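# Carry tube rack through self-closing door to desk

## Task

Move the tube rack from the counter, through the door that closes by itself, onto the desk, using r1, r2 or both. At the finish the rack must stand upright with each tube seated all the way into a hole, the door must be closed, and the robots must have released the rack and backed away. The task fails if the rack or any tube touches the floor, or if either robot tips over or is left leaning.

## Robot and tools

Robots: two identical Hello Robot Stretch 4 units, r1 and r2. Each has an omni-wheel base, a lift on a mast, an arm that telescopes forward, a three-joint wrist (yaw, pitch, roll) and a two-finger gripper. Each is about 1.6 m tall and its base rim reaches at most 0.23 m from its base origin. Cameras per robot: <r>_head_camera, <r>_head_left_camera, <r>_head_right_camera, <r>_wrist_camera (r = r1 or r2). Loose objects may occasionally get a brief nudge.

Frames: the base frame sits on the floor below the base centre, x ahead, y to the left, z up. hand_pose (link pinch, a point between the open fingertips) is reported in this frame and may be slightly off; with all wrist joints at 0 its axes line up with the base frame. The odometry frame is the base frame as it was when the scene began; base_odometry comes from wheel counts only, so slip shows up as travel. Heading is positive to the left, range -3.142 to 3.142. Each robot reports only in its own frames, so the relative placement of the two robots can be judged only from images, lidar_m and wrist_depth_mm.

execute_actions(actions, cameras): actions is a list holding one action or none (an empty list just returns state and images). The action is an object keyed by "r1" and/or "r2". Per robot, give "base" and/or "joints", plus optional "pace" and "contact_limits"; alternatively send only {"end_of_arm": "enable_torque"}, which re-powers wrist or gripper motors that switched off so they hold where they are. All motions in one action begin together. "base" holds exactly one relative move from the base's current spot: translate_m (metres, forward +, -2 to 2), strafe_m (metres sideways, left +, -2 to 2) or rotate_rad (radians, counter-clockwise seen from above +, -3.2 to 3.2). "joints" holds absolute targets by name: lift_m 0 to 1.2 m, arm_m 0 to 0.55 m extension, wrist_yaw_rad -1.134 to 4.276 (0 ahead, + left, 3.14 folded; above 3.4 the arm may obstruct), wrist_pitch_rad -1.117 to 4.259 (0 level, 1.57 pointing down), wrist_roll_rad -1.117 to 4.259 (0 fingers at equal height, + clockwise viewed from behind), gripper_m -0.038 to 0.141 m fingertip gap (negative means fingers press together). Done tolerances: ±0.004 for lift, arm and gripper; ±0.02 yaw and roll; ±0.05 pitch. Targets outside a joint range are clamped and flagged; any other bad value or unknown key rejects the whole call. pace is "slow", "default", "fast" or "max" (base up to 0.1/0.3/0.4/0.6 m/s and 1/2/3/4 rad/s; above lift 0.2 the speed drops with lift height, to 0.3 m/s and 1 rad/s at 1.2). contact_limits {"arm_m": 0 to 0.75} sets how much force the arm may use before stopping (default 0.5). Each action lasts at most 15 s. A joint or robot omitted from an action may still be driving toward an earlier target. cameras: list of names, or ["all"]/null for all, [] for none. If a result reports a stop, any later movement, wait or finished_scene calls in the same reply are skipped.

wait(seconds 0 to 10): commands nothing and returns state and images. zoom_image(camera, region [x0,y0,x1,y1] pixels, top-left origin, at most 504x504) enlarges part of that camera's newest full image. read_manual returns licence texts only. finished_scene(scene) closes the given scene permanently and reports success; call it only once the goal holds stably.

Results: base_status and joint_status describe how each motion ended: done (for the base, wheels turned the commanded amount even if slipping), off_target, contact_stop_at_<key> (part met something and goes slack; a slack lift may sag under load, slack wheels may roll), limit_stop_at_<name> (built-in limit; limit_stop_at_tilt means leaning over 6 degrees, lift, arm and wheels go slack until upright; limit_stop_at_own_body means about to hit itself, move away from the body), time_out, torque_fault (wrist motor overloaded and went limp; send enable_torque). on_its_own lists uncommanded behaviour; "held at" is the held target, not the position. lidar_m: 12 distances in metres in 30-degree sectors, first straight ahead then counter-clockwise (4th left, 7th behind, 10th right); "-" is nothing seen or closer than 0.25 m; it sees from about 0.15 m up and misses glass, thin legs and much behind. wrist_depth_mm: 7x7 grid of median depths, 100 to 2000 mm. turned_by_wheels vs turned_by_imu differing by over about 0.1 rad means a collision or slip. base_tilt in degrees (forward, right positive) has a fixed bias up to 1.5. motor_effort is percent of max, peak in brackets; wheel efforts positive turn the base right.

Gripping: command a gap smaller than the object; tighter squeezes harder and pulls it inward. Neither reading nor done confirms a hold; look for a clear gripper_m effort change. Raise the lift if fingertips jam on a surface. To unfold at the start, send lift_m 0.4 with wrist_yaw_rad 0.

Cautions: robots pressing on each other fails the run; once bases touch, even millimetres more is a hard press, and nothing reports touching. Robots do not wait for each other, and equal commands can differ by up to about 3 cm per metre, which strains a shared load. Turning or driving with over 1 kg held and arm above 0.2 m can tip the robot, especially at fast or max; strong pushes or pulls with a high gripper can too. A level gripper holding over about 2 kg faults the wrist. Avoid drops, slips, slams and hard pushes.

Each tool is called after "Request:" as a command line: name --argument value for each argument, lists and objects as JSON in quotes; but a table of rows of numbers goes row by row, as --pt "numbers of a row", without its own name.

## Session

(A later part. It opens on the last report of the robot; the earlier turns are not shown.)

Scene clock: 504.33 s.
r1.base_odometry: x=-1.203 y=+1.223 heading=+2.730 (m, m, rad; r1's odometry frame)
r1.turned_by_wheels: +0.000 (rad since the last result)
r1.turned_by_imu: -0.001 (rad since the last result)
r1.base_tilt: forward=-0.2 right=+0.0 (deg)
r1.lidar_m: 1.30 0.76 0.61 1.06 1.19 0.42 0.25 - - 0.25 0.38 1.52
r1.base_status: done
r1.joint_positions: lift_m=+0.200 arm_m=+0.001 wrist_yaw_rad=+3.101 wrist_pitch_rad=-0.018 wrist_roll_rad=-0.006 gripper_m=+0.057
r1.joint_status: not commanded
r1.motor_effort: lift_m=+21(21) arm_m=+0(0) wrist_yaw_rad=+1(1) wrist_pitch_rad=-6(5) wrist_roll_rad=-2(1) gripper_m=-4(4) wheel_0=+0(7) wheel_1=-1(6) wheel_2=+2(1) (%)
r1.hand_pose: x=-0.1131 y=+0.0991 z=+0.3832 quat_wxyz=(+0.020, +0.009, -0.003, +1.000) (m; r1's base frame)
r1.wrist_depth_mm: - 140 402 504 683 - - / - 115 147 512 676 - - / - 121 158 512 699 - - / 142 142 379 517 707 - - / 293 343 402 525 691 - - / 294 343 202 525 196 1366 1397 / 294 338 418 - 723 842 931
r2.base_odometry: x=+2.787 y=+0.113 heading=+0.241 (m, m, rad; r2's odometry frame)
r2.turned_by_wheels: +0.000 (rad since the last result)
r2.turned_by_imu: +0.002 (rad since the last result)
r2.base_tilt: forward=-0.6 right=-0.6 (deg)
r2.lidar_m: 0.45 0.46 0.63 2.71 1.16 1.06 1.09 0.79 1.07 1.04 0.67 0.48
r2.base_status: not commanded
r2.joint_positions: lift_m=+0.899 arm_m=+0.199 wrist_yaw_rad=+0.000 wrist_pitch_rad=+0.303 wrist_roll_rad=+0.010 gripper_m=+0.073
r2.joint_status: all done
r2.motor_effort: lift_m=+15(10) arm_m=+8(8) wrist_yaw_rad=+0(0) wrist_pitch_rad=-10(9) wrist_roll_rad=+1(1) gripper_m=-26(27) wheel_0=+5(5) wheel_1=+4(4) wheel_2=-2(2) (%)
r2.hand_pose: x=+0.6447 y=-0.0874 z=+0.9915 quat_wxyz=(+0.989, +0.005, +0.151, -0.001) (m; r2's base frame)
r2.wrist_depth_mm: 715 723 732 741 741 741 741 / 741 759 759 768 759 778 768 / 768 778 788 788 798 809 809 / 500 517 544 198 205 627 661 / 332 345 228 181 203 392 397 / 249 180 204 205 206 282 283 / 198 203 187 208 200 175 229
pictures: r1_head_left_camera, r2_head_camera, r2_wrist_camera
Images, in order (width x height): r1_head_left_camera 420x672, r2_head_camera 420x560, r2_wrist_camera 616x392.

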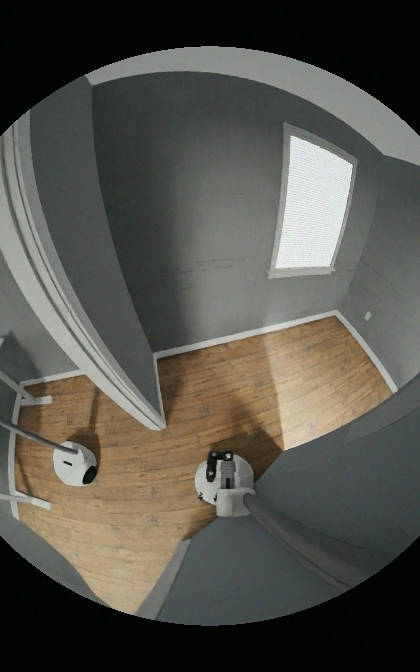

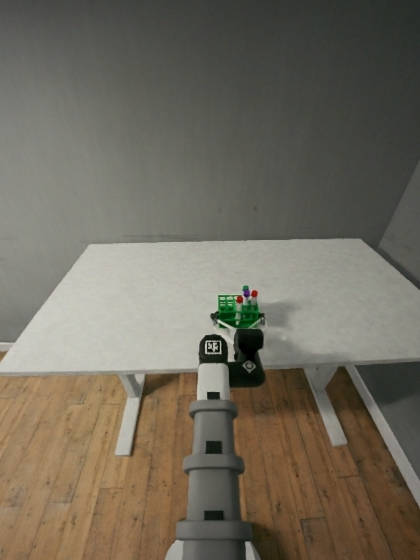

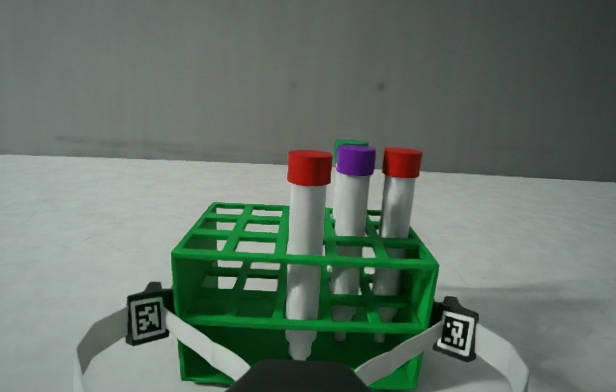

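Request:
execute_actions --actions '[]'

Scene clock: 514.23 s.
r1.base_odometry: x=-1.203 y=+1.223 heading=+2.730 (m, m, rad; r1's odometry frame)
r1.turned_by_wheels: +0.000 (rad since the last result)
r1.turned_by_imu: +0.000 (rad since the last result)
r1.base_tilt: forward=-0.3 right=-0.1 (deg)
r1.lidar_m: 1.28 0.77 0.60 1.04 1.18 0.43 0.25 - - 0.25 0.39 1.52
r1.base_status: done
r1.joint_positions: lift_m=+0.200 arm_m=+0.001 wrist_yaw_rad=+3.101 wrist_pitch_rad=-0.018 wrist_roll_rad=-0.006 gripper_m=+0.057
r1.joint_status: not commanded
r1.motor_effort: lift_m=+21(21) arm_m=+0(0) wrist_yaw_rad=+0(1) wrist_pitch_rad=-5(5) wrist_roll_rad=+1(1) gripper_m=-4(4) wheel_0=+0(7) wheel_1=-1(6) wheel_2=+2(1) (%)
r1.hand_pose: x=-0.1131 y=+0.0991 z=+0.3832 quat_wxyz=(+0.020, +0.009, -0.003, +1.000) (m; r1's base frame)
r1.wrist_depth_mm: - 140 402 508 683 - - / - 115 147 508 683 - - / - 121 158 512 691 - - / 142 142 377 521 699 - - / 293 342 404 525 683 - - / 294 343 202 525 196 1366 1366 / 294 336 418 - 732 854 931
r2.base_odometry: x=+2.787 y=+0.113 heading=+0.241 (m, m, rad; r2's odometry frame)
r2.turned_by_wheels: +0.000 (rad since the last result)
r2.turned_by_imu: +0.001 (rad since the last result)
r2.base_tilt: forward=-0.5 right=-0.6 (deg)
r2.lidar_m: 0.45 0.46 0.64 2.69 1.17 1.09 1.06 0.83 1.08 1.03 0.70 0.50
r2.base_status: not commanded
r2.joint_positions: lift_m=+0.899 arm_m=+0.199 wrist_yaw_rad=+0.000 wrist_pitch_rad=+0.303 wrist_roll_rad=+0.010 gripper_m=+0.073
r2.joint_status: all done
r2.motor_effort: lift_m=+15(10) arm_m=+8(8) wrist_yaw_rad=-2(0) wrist_pitch_rad=-10(9) wrist_roll_rad=+1(1) gripper_m=-26(27) wheel_0=+5(5) wheel_1=+4(4) wheel_2=-2(2) (%)
r2.hand_pose: x=+0.6447 y=-0.0874 z=+0.9915 quat_wxyz=(+0.989, +0.005, +0.151, -0.001) (m; r2's base frame)
r2.wrist_depth_mm: 715 723 732 723 741 741 750 / 750 750 759 768 768 768 768 / 778 778 788 798 798 798 809 / 500 517 544 200 205 627 654 / 334 351 229 181 202 387 397 / 249 180 203 205 205 283 283 / 198 203 188 207 200 175 230
pictures: r1_head_camera, r1_head_left_camera, r1_head_right_camera, r1_wrist_camera, r2_head_camera, r2_head_left_camera, r2_head_right_camera, r2_wrist_camera
Images, in order (width x height): r1_head_camera 420x560, r1_head_left_camera 420x672, r1_head_right_camera 420x672, r1_wrist_camera 616x392, r2_head_camera 420x560, r2_head_left_camera 420x672, r2_head_right_camera 420x672, r2_wrist_camera 616x392.

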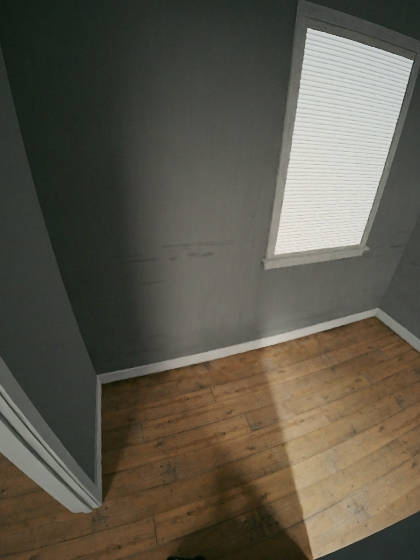

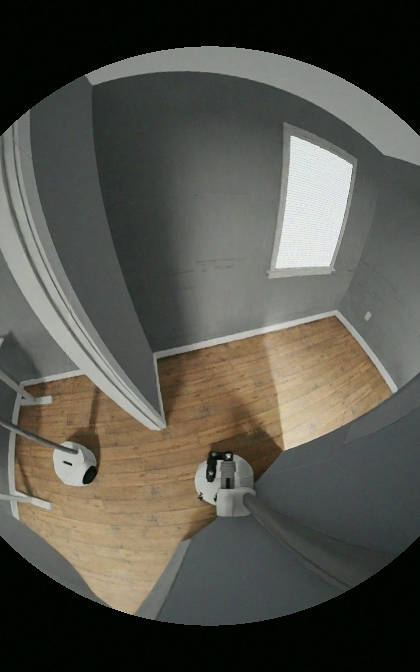

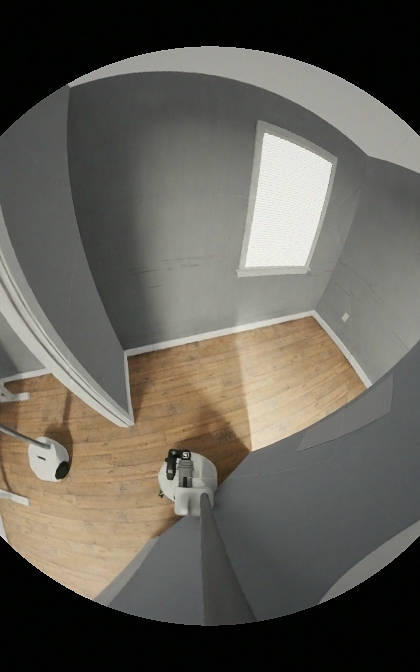

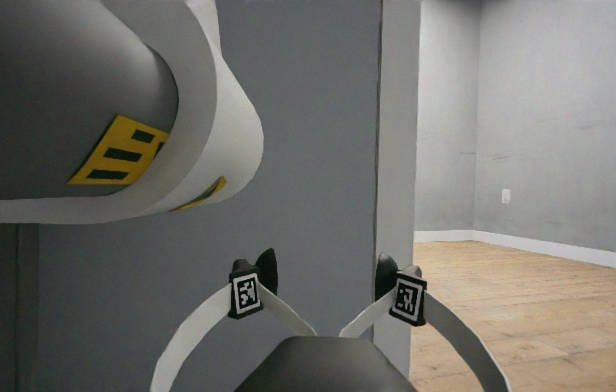

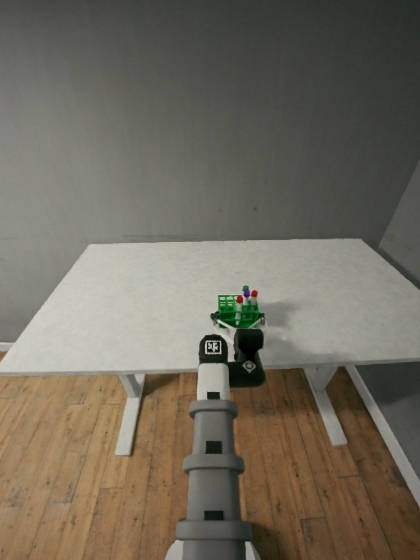

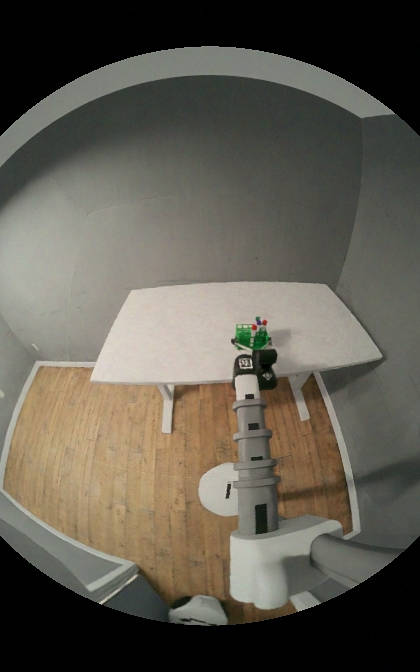

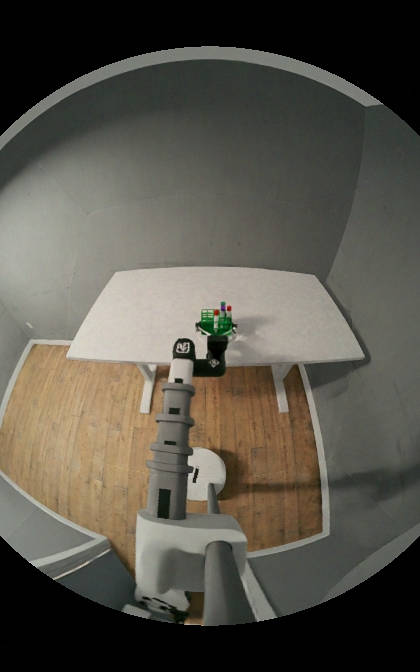

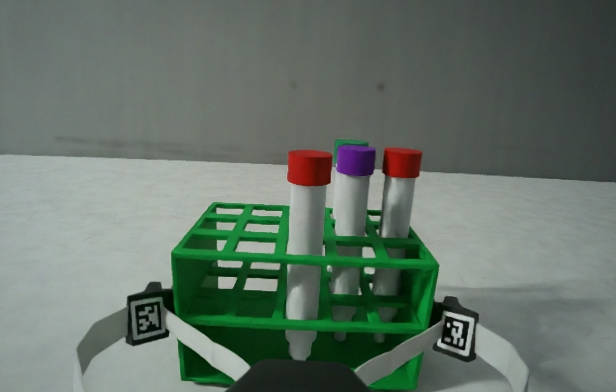

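Request:
execute_actions --actions '[{"r1": {"base": {"strafe_m": 0.3}, "pace": "slow"}, "r2": {"joints": {"gripper_m": 0.141}}}]'

Scene clock: 521.53 s.
r1.base_odometry: x=-1.323 y=+0.948 heading=+2.730 (m, m, rad; r1's odometry frame)
r1.turned_by_wheels: +0.000 (rad since the last result)
r1.turned_by_imu: -0.001 (rad since the last result)
r1.base_tilt: forward=-0.2 right=-0.1 (deg)
r1.lidar_m: 1.20 0.41 1.36 0.75 0.78 2.45 0.42 0.25 - - 0.25 0.37
r1.base_status: done
r1.joint_positions: lift_m=+0.200 arm_m=+0.001 wrist_yaw_rad=+3.101 wrist_pitch_rad=-0.018 wrist_roll_rad=-0.006 gripper_m=+0.057
r1.joint_status: not commanded
r1.motor_effort: lift_m=+21(21) arm_m=+0(0) wrist_yaw_rad=+1(2) wrist_pitch_rad=-5(5) wrist_roll_rad=-1(0) gripper_m=-5(4) wheel_0=+1(5) wheel_1=-1(6) wheel_2=+0(3) (%)
r1.hand_pose: x=-0.1131 y=+0.0991 z=+0.3832 quat_wxyz=(+0.020, +0.009, -0.003, +1.000) (m; r1's base frame)
r1.wrist_depth_mm: - 140 668 - - - - / - 115 147 - - - - / - 121 159 - - - - / 142 142 569 - - - - / 347 466 647 - - - - / 349 466 202 1205 196 1366 1397 / 349 449 683 - 904 854 931
r2.base_odometry: x=+2.787 y=+0.113 heading=+0.241 (m, m, rad; r2's odometry frame)
r2.turned_by_wheels: +0.000 (rad since the last result)
r2.turned_by_imu: +0.002 (rad since the last result)
r2.base_tilt: forward=-0.5 right=-0.6 (deg)
r2.lidar_m: 0.46 0.47 0.65 2.70 1.18 0.86 0.77 0.81 1.03 1.03 0.68 0.48
r2.base_status: not commanded
r2.joint_positions: lift_m=+0.899 arm_m=+0.199 wrist_yaw_rad=+0.000 wrist_pitch_rad=+0.302 wrist_roll_rad=+0.010 gripper_m=+0.141
r2.joint_status: all done
r2.motor_effort: lift_m=+15(15) arm_m=+8(8) wrist_yaw_rad=-2(1) wrist_pitch_rad=-5(9) wrist_roll_rad=+1(1) gripper_m=+1(27) wheel_0=+4(5) wheel_1=+4(4) wheel_2=-2(2) (%)
r2.hand_pose: x=+0.6449 y=-0.0874 z=+0.9919 quat_wxyz=(+0.989, +0.005, +0.150, -0.001) (m; r2's base frame)
r2.wrist_depth_mm: 715 723 723 732 732 741 750 / 741 750 759 750 759 768 768 / 768 768 809 788 809 798 809 / 504 525 549 214 496 627 668 / 336 349 230 207 225 392 402 / 252 206 204 220 208 270 285 / 206 207 208 144 213 215 230
pictures: r1_head_camera, r1_head_left_camera, r1_head_right_camera, r1_wrist_camera, r2_head_camera, r2_head_left_camera, r2_head_right_camera, r2_wrist_camera
Images, in order (width x height): r1_head_camera 420x560, r1_head_left_camera 420x672, r1_head_right_camera 420x672, r1_wrist_camera 616x392, r2_head_camera 420x560, r2_head_left_camera 420x672, r2_head_right_camera 420x672, r2_wrist_camera 616x392.

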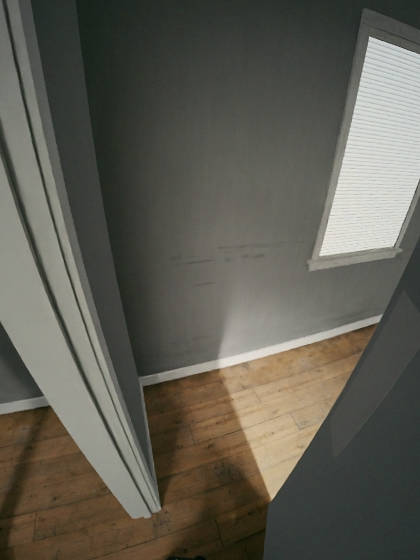

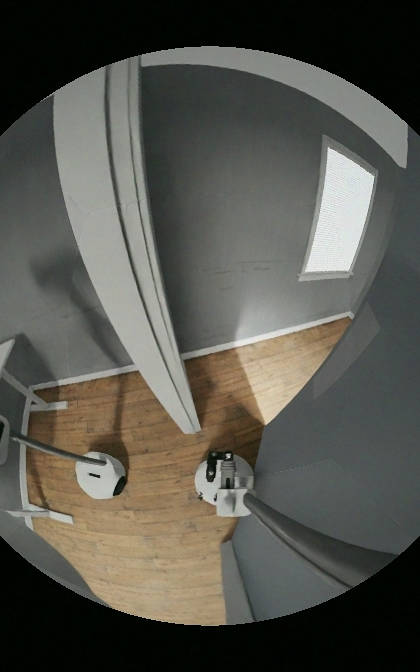

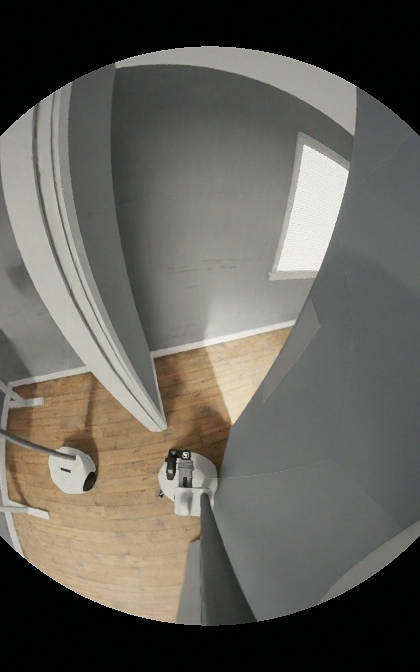

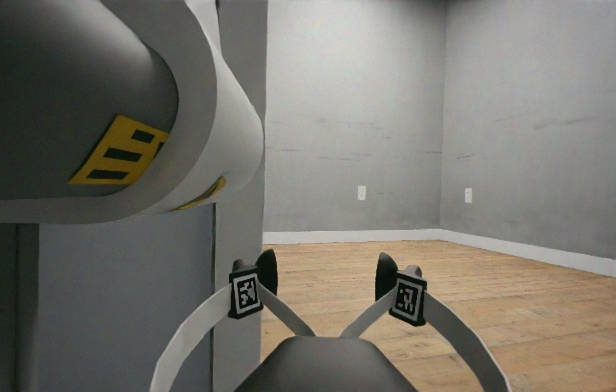

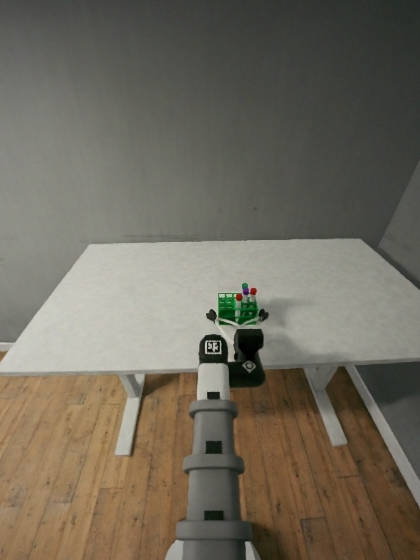

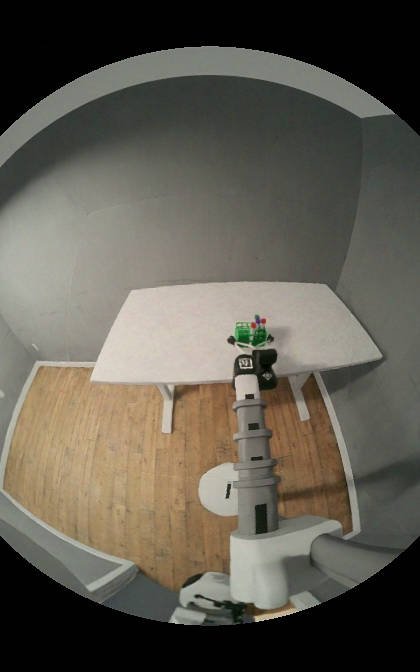

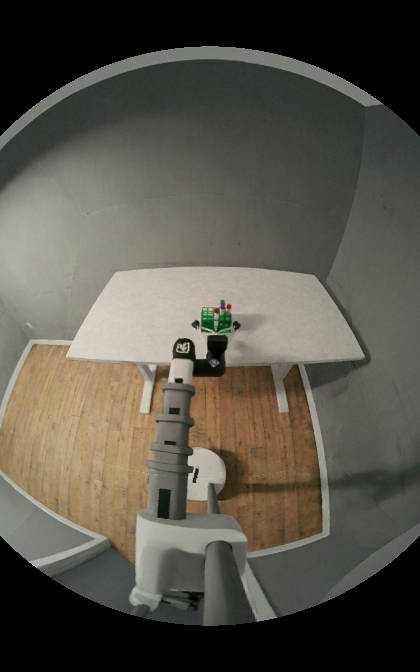

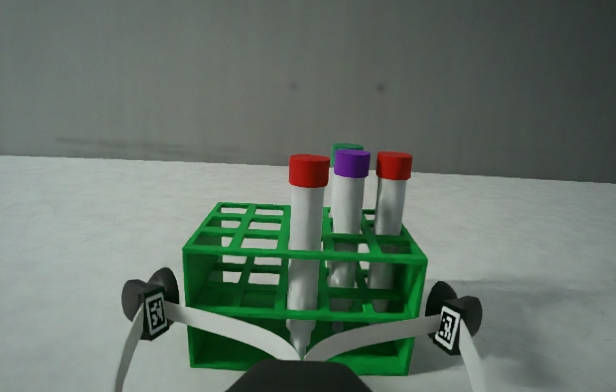

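Request:
execute_actions --actions '[{"r1": {"base": {"strafe_m": 0.09}, "pace": "slow"}, "r2": {"joints": {"arm_m": 0.004}}}]' --cameras '["r1_head_left_camera", "r2_head_camera", "r2_wrist_camera"]'

Scene clock: 533.47 s.
r1.base_odometry: x=-1.359 y=+0.865 heading=+2.730 (m, m, rad; r1's odometry frame)
r1.turned_by_wheels: +0.000 (rad since the last result)
r1.turned_by_imu: -0.001 (rad since the last result)
r1.base_tilt: forward=-0.3 right=+0.0 (deg)
r1.lidar_m: 0.42 0.39 1.33 0.65 0.70 2.36 0.57 0.25 0.25 - 0.25 0.28
r1.base_status: done
r1.joint_positions: lift_m=+0.200 arm_m=+0.001 wrist_yaw_rad=+3.101 wrist_pitch_rad=-0.018 wrist_roll_rad=-0.006 gripper_m=+0.057
r1.joint_status: not commanded
r1.motor_effort: lift_m=+21(21) arm_m=+0(0) wrist_yaw_rad=+0(1) wrist_pitch_rad=-5(5) wrist_roll_rad=+0(1) gripper_m=-4(4) wheel_0=+2(4) wheel_1=-3(6) wheel_2=+0(1) (%)
r1.hand_pose: x=-0.1131 y=+0.0991 z=+0.3832 quat_wxyz=(+0.020, +0.009, -0.003, +1.000) (m; r1's base frame)
r1.wrist_depth_mm: - 140 707 - - - - / - 115 147 - - - - / - 121 159 - - - - / 142 143 683 - - - - / 389 559 707 - - - 1983 / 389 569 202 1182 196 1336 1397 / 392 535 788 - 917 866 931
r2.base_odometry: x=+2.787 y=+0.113 heading=+0.241 (m, m, rad; r2's odometry frame)
r2.turned_by_wheels: +0.000 (rad since the last result)
r2.turned_by_imu: +0.002 (rad since the last result)
r2.base_tilt: forward=-0.6 right=-0.7 (deg)
r2.lidar_m: 0.46 0.46 0.61 2.69 1.16 0.78 0.69 0.83 1.07 1.01 0.68 0.50
r2.base_status: not commanded
r2.joint_positions: lift_m=+0.899 arm_m=+0.005 wrist_yaw_rad=+0.000 wrist_pitch_rad=+0.302 wrist_roll_rad=+0.010 gripper_m=+0.141
r2.joint_status: all done
r2.motor_effort: lift_m=+14(15) arm_m=-8(8) wrist_yaw_rad=+1(1) wrist_pitch_rad=-7(6) wrist_roll_rad=+1(1) gripper_m=+1(0) wheel_0=+4(5) wheel_1=+4(4) wheel_2=-2(2) (%)
r2.hand_pose: x=+0.4518 y=-0.0874 z=+0.9918 quat_wxyz=(+0.989, +0.005, +0.151, -0.001) (m; r2's base frame)
r2.wrist_depth_mm: 891 917 917 917 917 917 931 / 931 946 946 946 946 931 946 / 946 946 960 976 991 1008 1008 / 512 530 544 415 549 640 668 / 338 349 366 377 387 394 402 / 254 206 271 277 281 272 287 / 1160 245 245 144 250 251 759
pictures: r1_head_left_camera, r2_head_camera, r2_wrist_camera
Images, in order (width x height): r1_head_left_camera 420x672, r2_head_camera 420x560, r2_wrist_camera 616x392.

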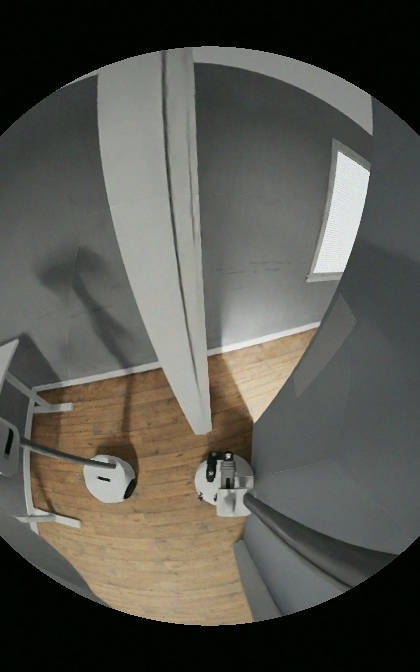

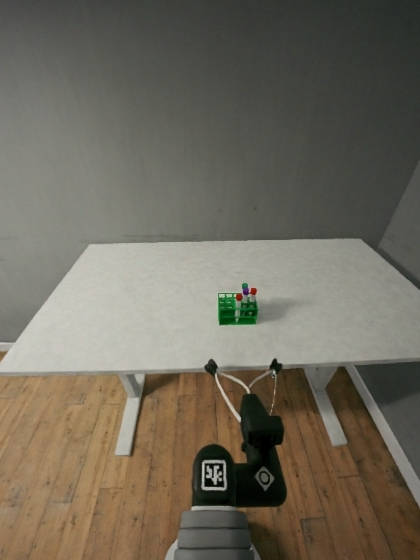

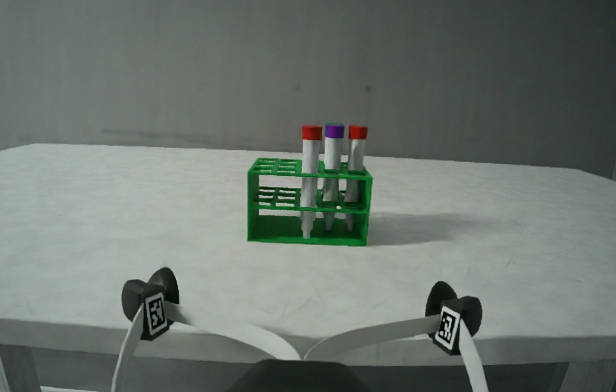

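Request:
zoom_image --camera "r2_wrist_camera" --region '[230, 100, 400, 260]'

Request:
zoom_image --camera "r2_head_camera" --region '[195, 265, 285, 340]'

Region (230, 100, 400, 260) of r2_wrist_camera's 616x392 image, scaled by 2.965; it fills the top 474 rows of this view, and the rest is white.

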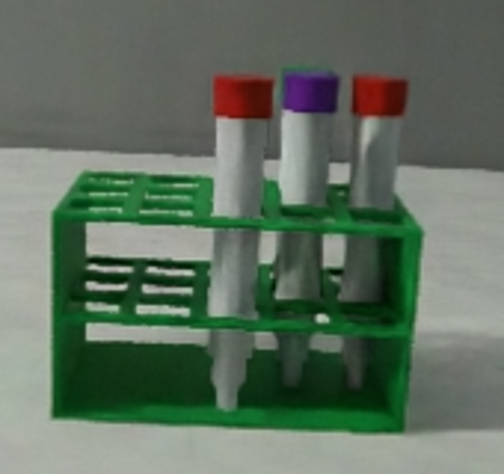

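Region (195, 265, 285, 340) of r2_head_camera's 420x560 image, scaled by 5.600, with more detail than that image has.

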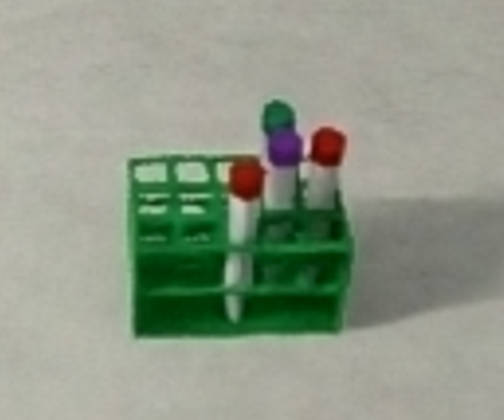

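Request:
execute_actions --actions '[{"r1": {"base": {"strafe_m": 0.27}, "pace": "slow"}, "r2": {"base": {"strafe_m": 0.8}}}]'

Scene clock: 546.93 s.
r1.base_odometry: x=-1.467 y=+0.618 heading=+2.730 (m, m, rad; r1's odometry frame)
r1.turned_by_wheels: +0.000 (rad since the last result)
r1.turned_by_imu: -0.001 (rad since the last result)
r1.base_tilt: forward=-0.3 right=-0.1 (deg)
r1.lidar_m: 0.34 1.07 1.21 1.06 1.06 0.74 0.83 0.52 0.25 0.25 0.25 0.25
r1.base_status: done
r1.joint_positions: lift_m=+0.200 arm_m=+0.001 wrist_yaw_rad=+3.101 wrist_pitch_rad=-0.018 wrist_roll_rad=-0.006 gripper_m=+0.057
r1.joint_status: not commanded
r1.motor_effort: lift_m=+21(21) arm_m=+0(0) wrist_yaw_rad=-1(0) wrist_pitch_rad=-6(6) wrist_roll_rad=+0(1) gripper_m=-4(3) wheel_0=-1(7) wheel_1=+1(5) wheel_2=-1(1) (%)
r1.hand_pose: x=-0.1131 y=+0.0991 z=+0.3832 quat_wxyz=(+0.020, +0.009, -0.003, +1.000) (m; r1's base frame)
r1.wrist_depth_mm: - 140 - - - - 1808 / - 115 147 - - - 1808 / - 121 158 - - - 1808 / 142 142 - - - - 1808 / 699 1537 - - 1078 - 1808 / 699 1182 201 1205 196 878 1366 / 707 854 878 - 854 854 931
r2.base_odometry: x=+2.596 y=+0.890 heading=+0.241 (m, m, rad; r2's odometry frame)
r2.turned_by_wheels: +0.000 (rad since the last result)
r2.turned_by_imu: +0.009 (rad since the last result)
r2.base_tilt: forward=-0.6 right=-0.6 (deg)
r2.lidar_m: 0.59 1.22 1.64 1.89 1.20 0.87 0.80 0.81 0.79 1.84 0.63 0.48
r2.base_status: done
r2.joint_positions: lift_m=+0.899 arm_m=+0.005 wrist_yaw_rad=+0.000 wrist_pitch_rad=+0.302 wrist_roll_rad=+0.010 gripper_m=+0.141
r2.joint_status: not commanded
r2.motor_effort: lift_m=+15(16) arm_m=-8(8) wrist_yaw_rad=-1(1) wrist_pitch_rad=-7(6) wrist_roll_rad=+1(1) gripper_m=+1(2) wheel_0=-1(11) wheel_1=+2(8) wheel_2=+0(1) (%)
r2.hand_pose: x=+0.4518 y=-0.0874 z=+0.9917 quat_wxyz=(+0.989, +0.005, +0.151, -0.001) (m; r2's base frame)
r2.wrist_depth_mm: 866 878 866 891 878 891 878 / 904 904 917 904 931 917 917 / 917 946 946 960 960 960 976 / 976 976 976 1008 603 640 661 / 1025 1008 1042 1042 389 392 399 / 1078 206 1042 1078 300 270 287 / 1118 1118 1118 144 242 222 232
pictures: r1_head_camera, r1_head_left_camera, r1_head_right_camera, r1_wrist_camera, r2_head_camera, r2_head_left_camera, r2_head_right_camera, r2_wrist_camera
Images, in order (width x height): r1_head_camera 420x560, r1_head_left_camera 420x672, r1_head_right_camera 420x672, r1_wrist_camera 616x392, r2_head_camera 420x560, r2_head_left_camera 420x672, r2_head_right_camera 420x672, r2_wrist_camera 616x392.

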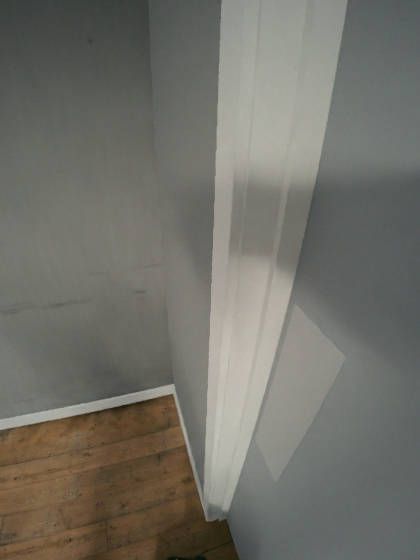

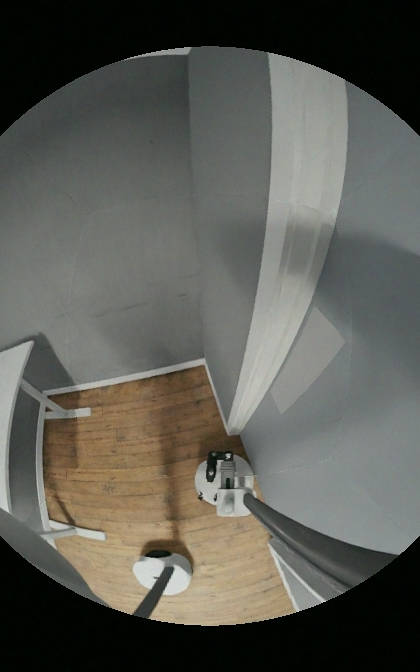

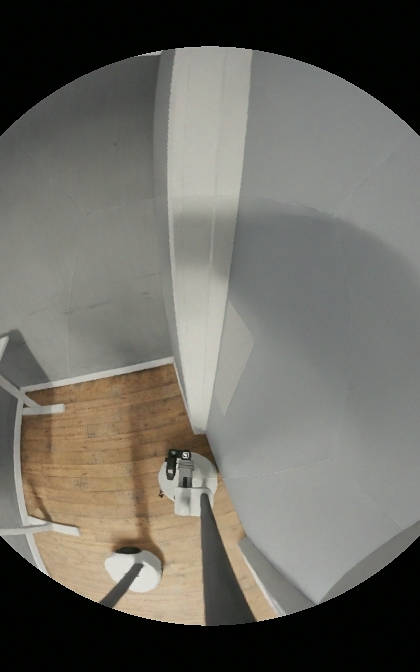

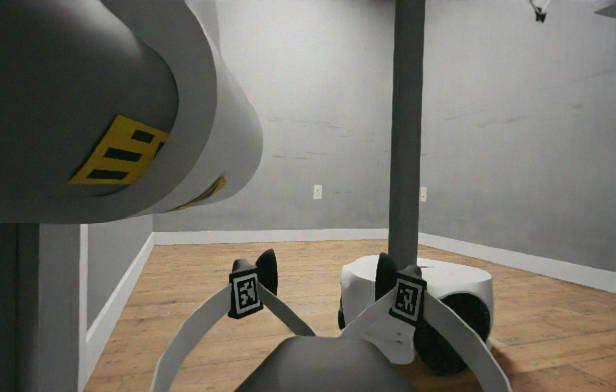

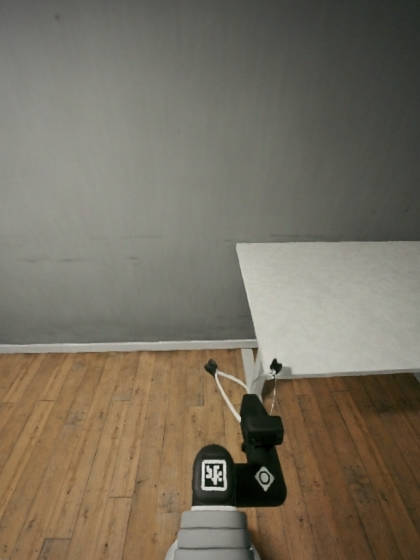

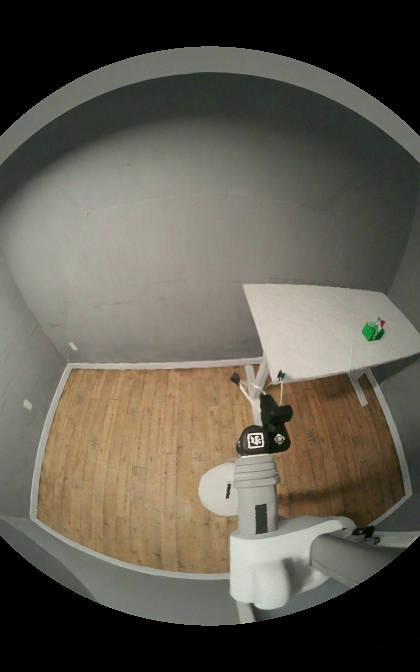

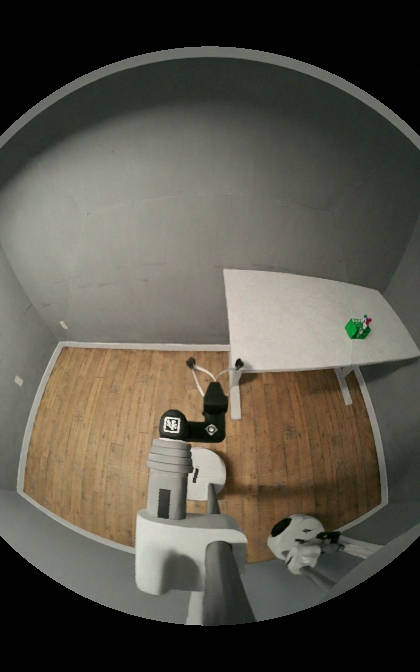

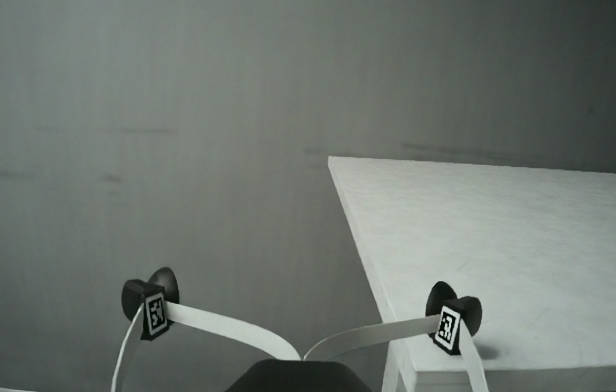

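Request:
zoom_image --camera "r1_head_camera" --region '[150, 380, 330, 560]'

Request:
zoom_image --camera "r1_head_right_camera" --region '[140, 400, 300, 580]'

Region (150, 380, 330, 560) of r1_head_camera's 420x560 image, scaled by 2.800, with more detail than that image has.

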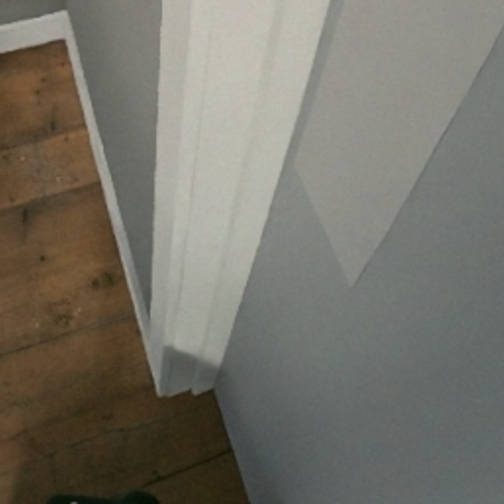

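Region (140, 400, 300, 580) of r1_head_right_camera's 420x672 image, scaled by 2.800, with more detail than that image has.

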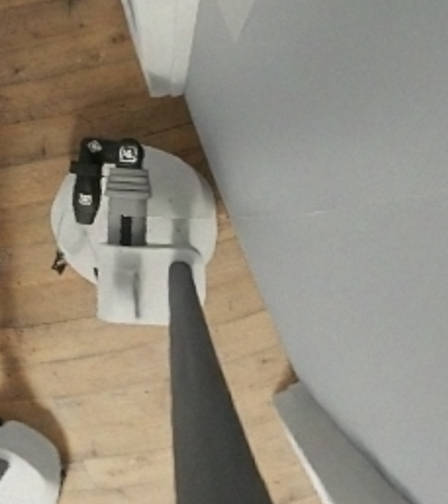

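Request:
execute_actions --actions '[{"r1": {"base": {"strafe_m": 0.3}}}]'

Scene clock: 561.13 s.
r1.base_odometry: x=-1.587 y=+0.343 heading=+2.730 (m, m, rad; r1's odometry frame)
r1.turned_by_wheels: +0.000 (rad since the last result)
r1.turned_by_imu: -0.001 (rad since the last result)
r1.base_tilt: forward=-0.3 right=+0.0 (deg)
r1.lidar_m: 0.78 0.96 0.97 0.79 0.79 0.74 0.70 1.00 0.62 0.49 0.47 0.47
r1.base_status: done
r1.joint_positions: lift_m=+0.200 arm_m=+0.001 wrist_yaw_rad=+3.101 wrist_pitch_rad=-0.018 wrist_roll_rad=-0.006 gripper_m=+0.057
r1.joint_status: not commanded
r1.motor_effort: lift_m=+21(21) arm_m=+0(0) wrist_yaw_rad=+0(0) wrist_pitch_rad=-6(5) wrist_roll_rad=+0(2) gripper_m=-5(3) wheel_0=+1(7) wheel_1=-1(9) wheel_2=+0(1) (%)
r1.hand_pose: x=-0.1131 y=+0.0991 z=+0.3832 quat_wxyz=(+0.020, +0.009, -0.003, +1.000) (m; r1's base frame)
r1.wrist_depth_mm: - 140 - - - 1983 1229 / - 115 147 - - 1983 1537 / - 121 158 - - 1983 1537 / 142 142 - - - 1921 1537 / 1397 - - 931 - 1921 1537 / 1042 1281 201 831 196 1366 1430 / 778 866 878 - 917 854 878
r2.base_odometry: x=+2.596 y=+0.890 heading=+0.241 (m, m, rad; r2's odometry frame)
r2.turned_by_wheels: +0.000 (rad since the last result)
r2.turned_by_imu: +0.002 (rad since the last result)
r2.base_tilt: forward=-0.5 right=-0.7 (deg)
r2.lidar_m: 0.62 1.23 1.65 1.90 1.22 0.87 0.80 0.90 0.70 0.74 0.65 0.49
r2.base_status: not commanded
r2.joint_positions: lift_m=+0.899 arm_m=+0.005 wrist_yaw_rad=+0.000 wrist_pitch_rad=+0.302 wrist_roll_rad=+0.010 gripper_m=+0.141
r2.joint_status: not commanded
r2.motor_effort: lift_m=+15(16) arm_m=-8(9) wrist_yaw_rad=-1(1) wrist_pitch_rad=-7(6) wrist_roll_rad=+1(1) gripper_m=-1(1) wheel_0=-2(2) wheel_1=+2(2) wheel_2=+0(0) (%)
r2.hand_pose: x=+0.4518 y=-0.0874 z=+0.9917 quat_wxyz=(+0.989, +0.005, +0.151, -0.001) (m; r2's base frame)
r2.wrist_depth_mm: 866 878 878 891 891 891 891 / 917 904 917 904 917 917 917 / 960 946 946 946 946 946 960 / 976 991 976 991 609 634 668 / 1025 1025 1025 1042 389 394 404 / 1078 206 1060 1078 298 271 286 / 1098 1098 1118 144 243 220 233
pictures: r1_head_camera, r1_head_left_camera, r1_head_right_camera, r1_wrist_camera, r2_head_camera, r2_head_left_camera, r2_head_right_camera, r2_wrist_camera
Images, in order (width x height): r1_head_camera 420x560, r1_head_left_camera 420x672, r1_head_right_camera 420x672, r1_wrist_camera 616x392, r2_head_camera 420x560, r2_head_left_camera 420x672, r2_head_right_camera 420x672, r2_wrist_camera 616x392.

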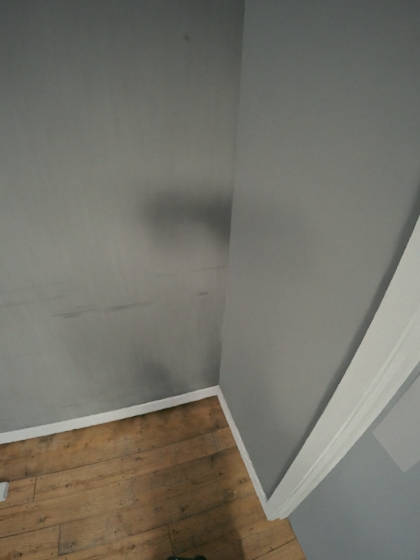

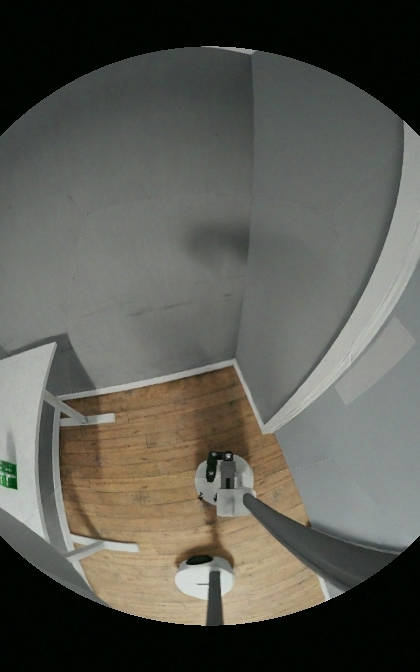

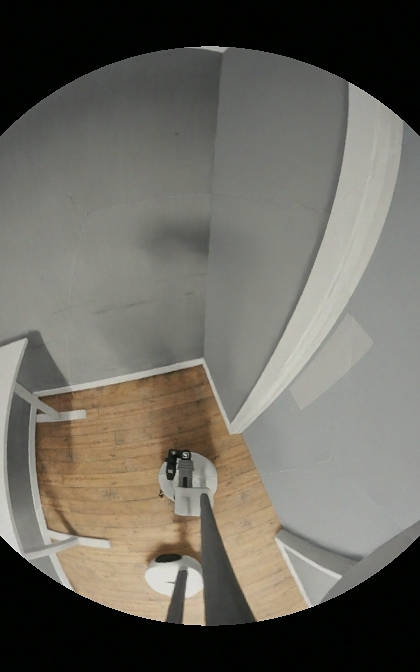

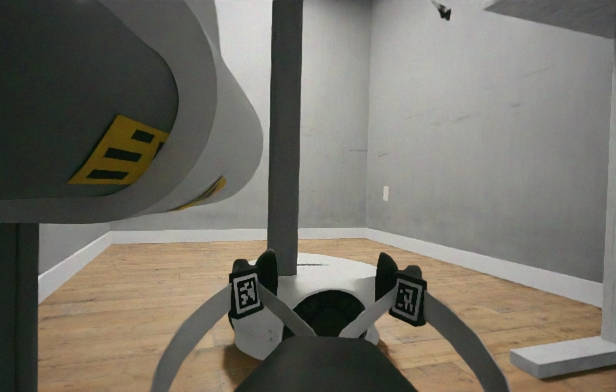

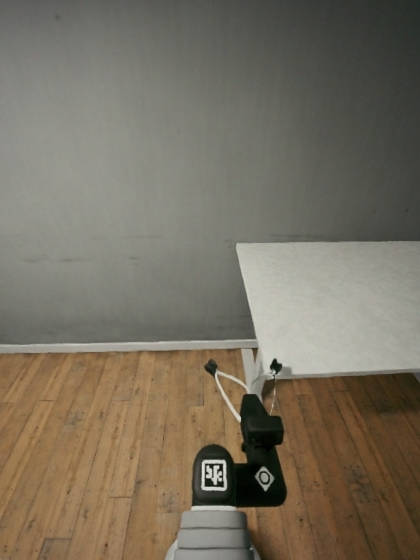

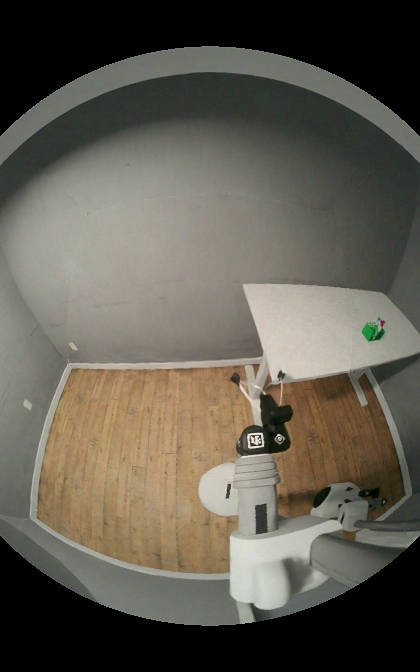

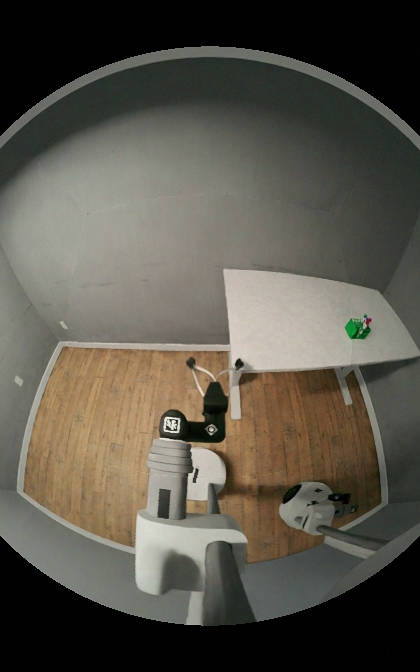

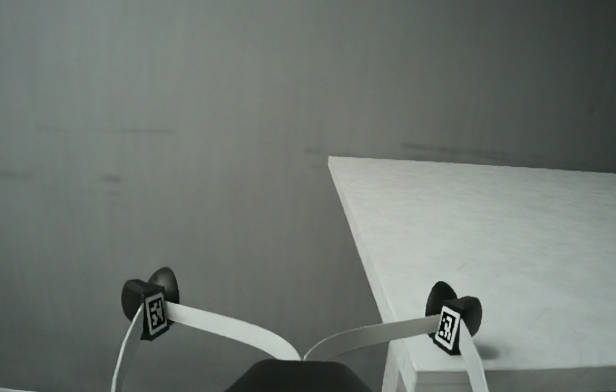

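Request:
zoom_image --camera "r2_head_right_camera" --region '[320, 295, 400, 360]'

Request:
zoom_image --camera "r1_head_right_camera" --region '[200, 380, 400, 620]'

Region (320, 295, 400, 360) of r2_head_right_camera's 420x672 image, scaled by 6.300, with more detail than that image has; it fills the top 410 rows of this view, and the rest is white.

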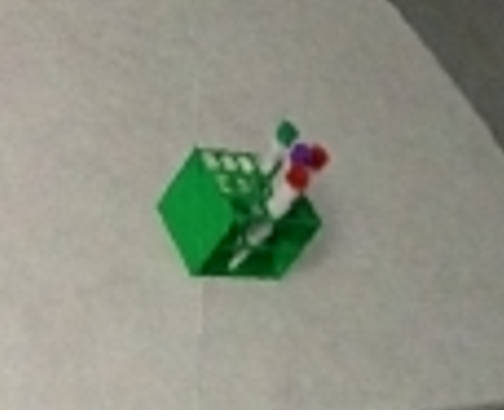

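Region (200, 380, 400, 620) of r1_head_right_camera's 420x672 image, scaled by 2.100, with more detail than that image has.

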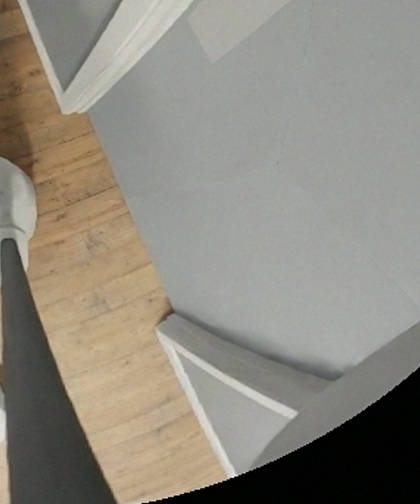

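Request:
finished_scene --scene 1

The scene is finished: the task was done.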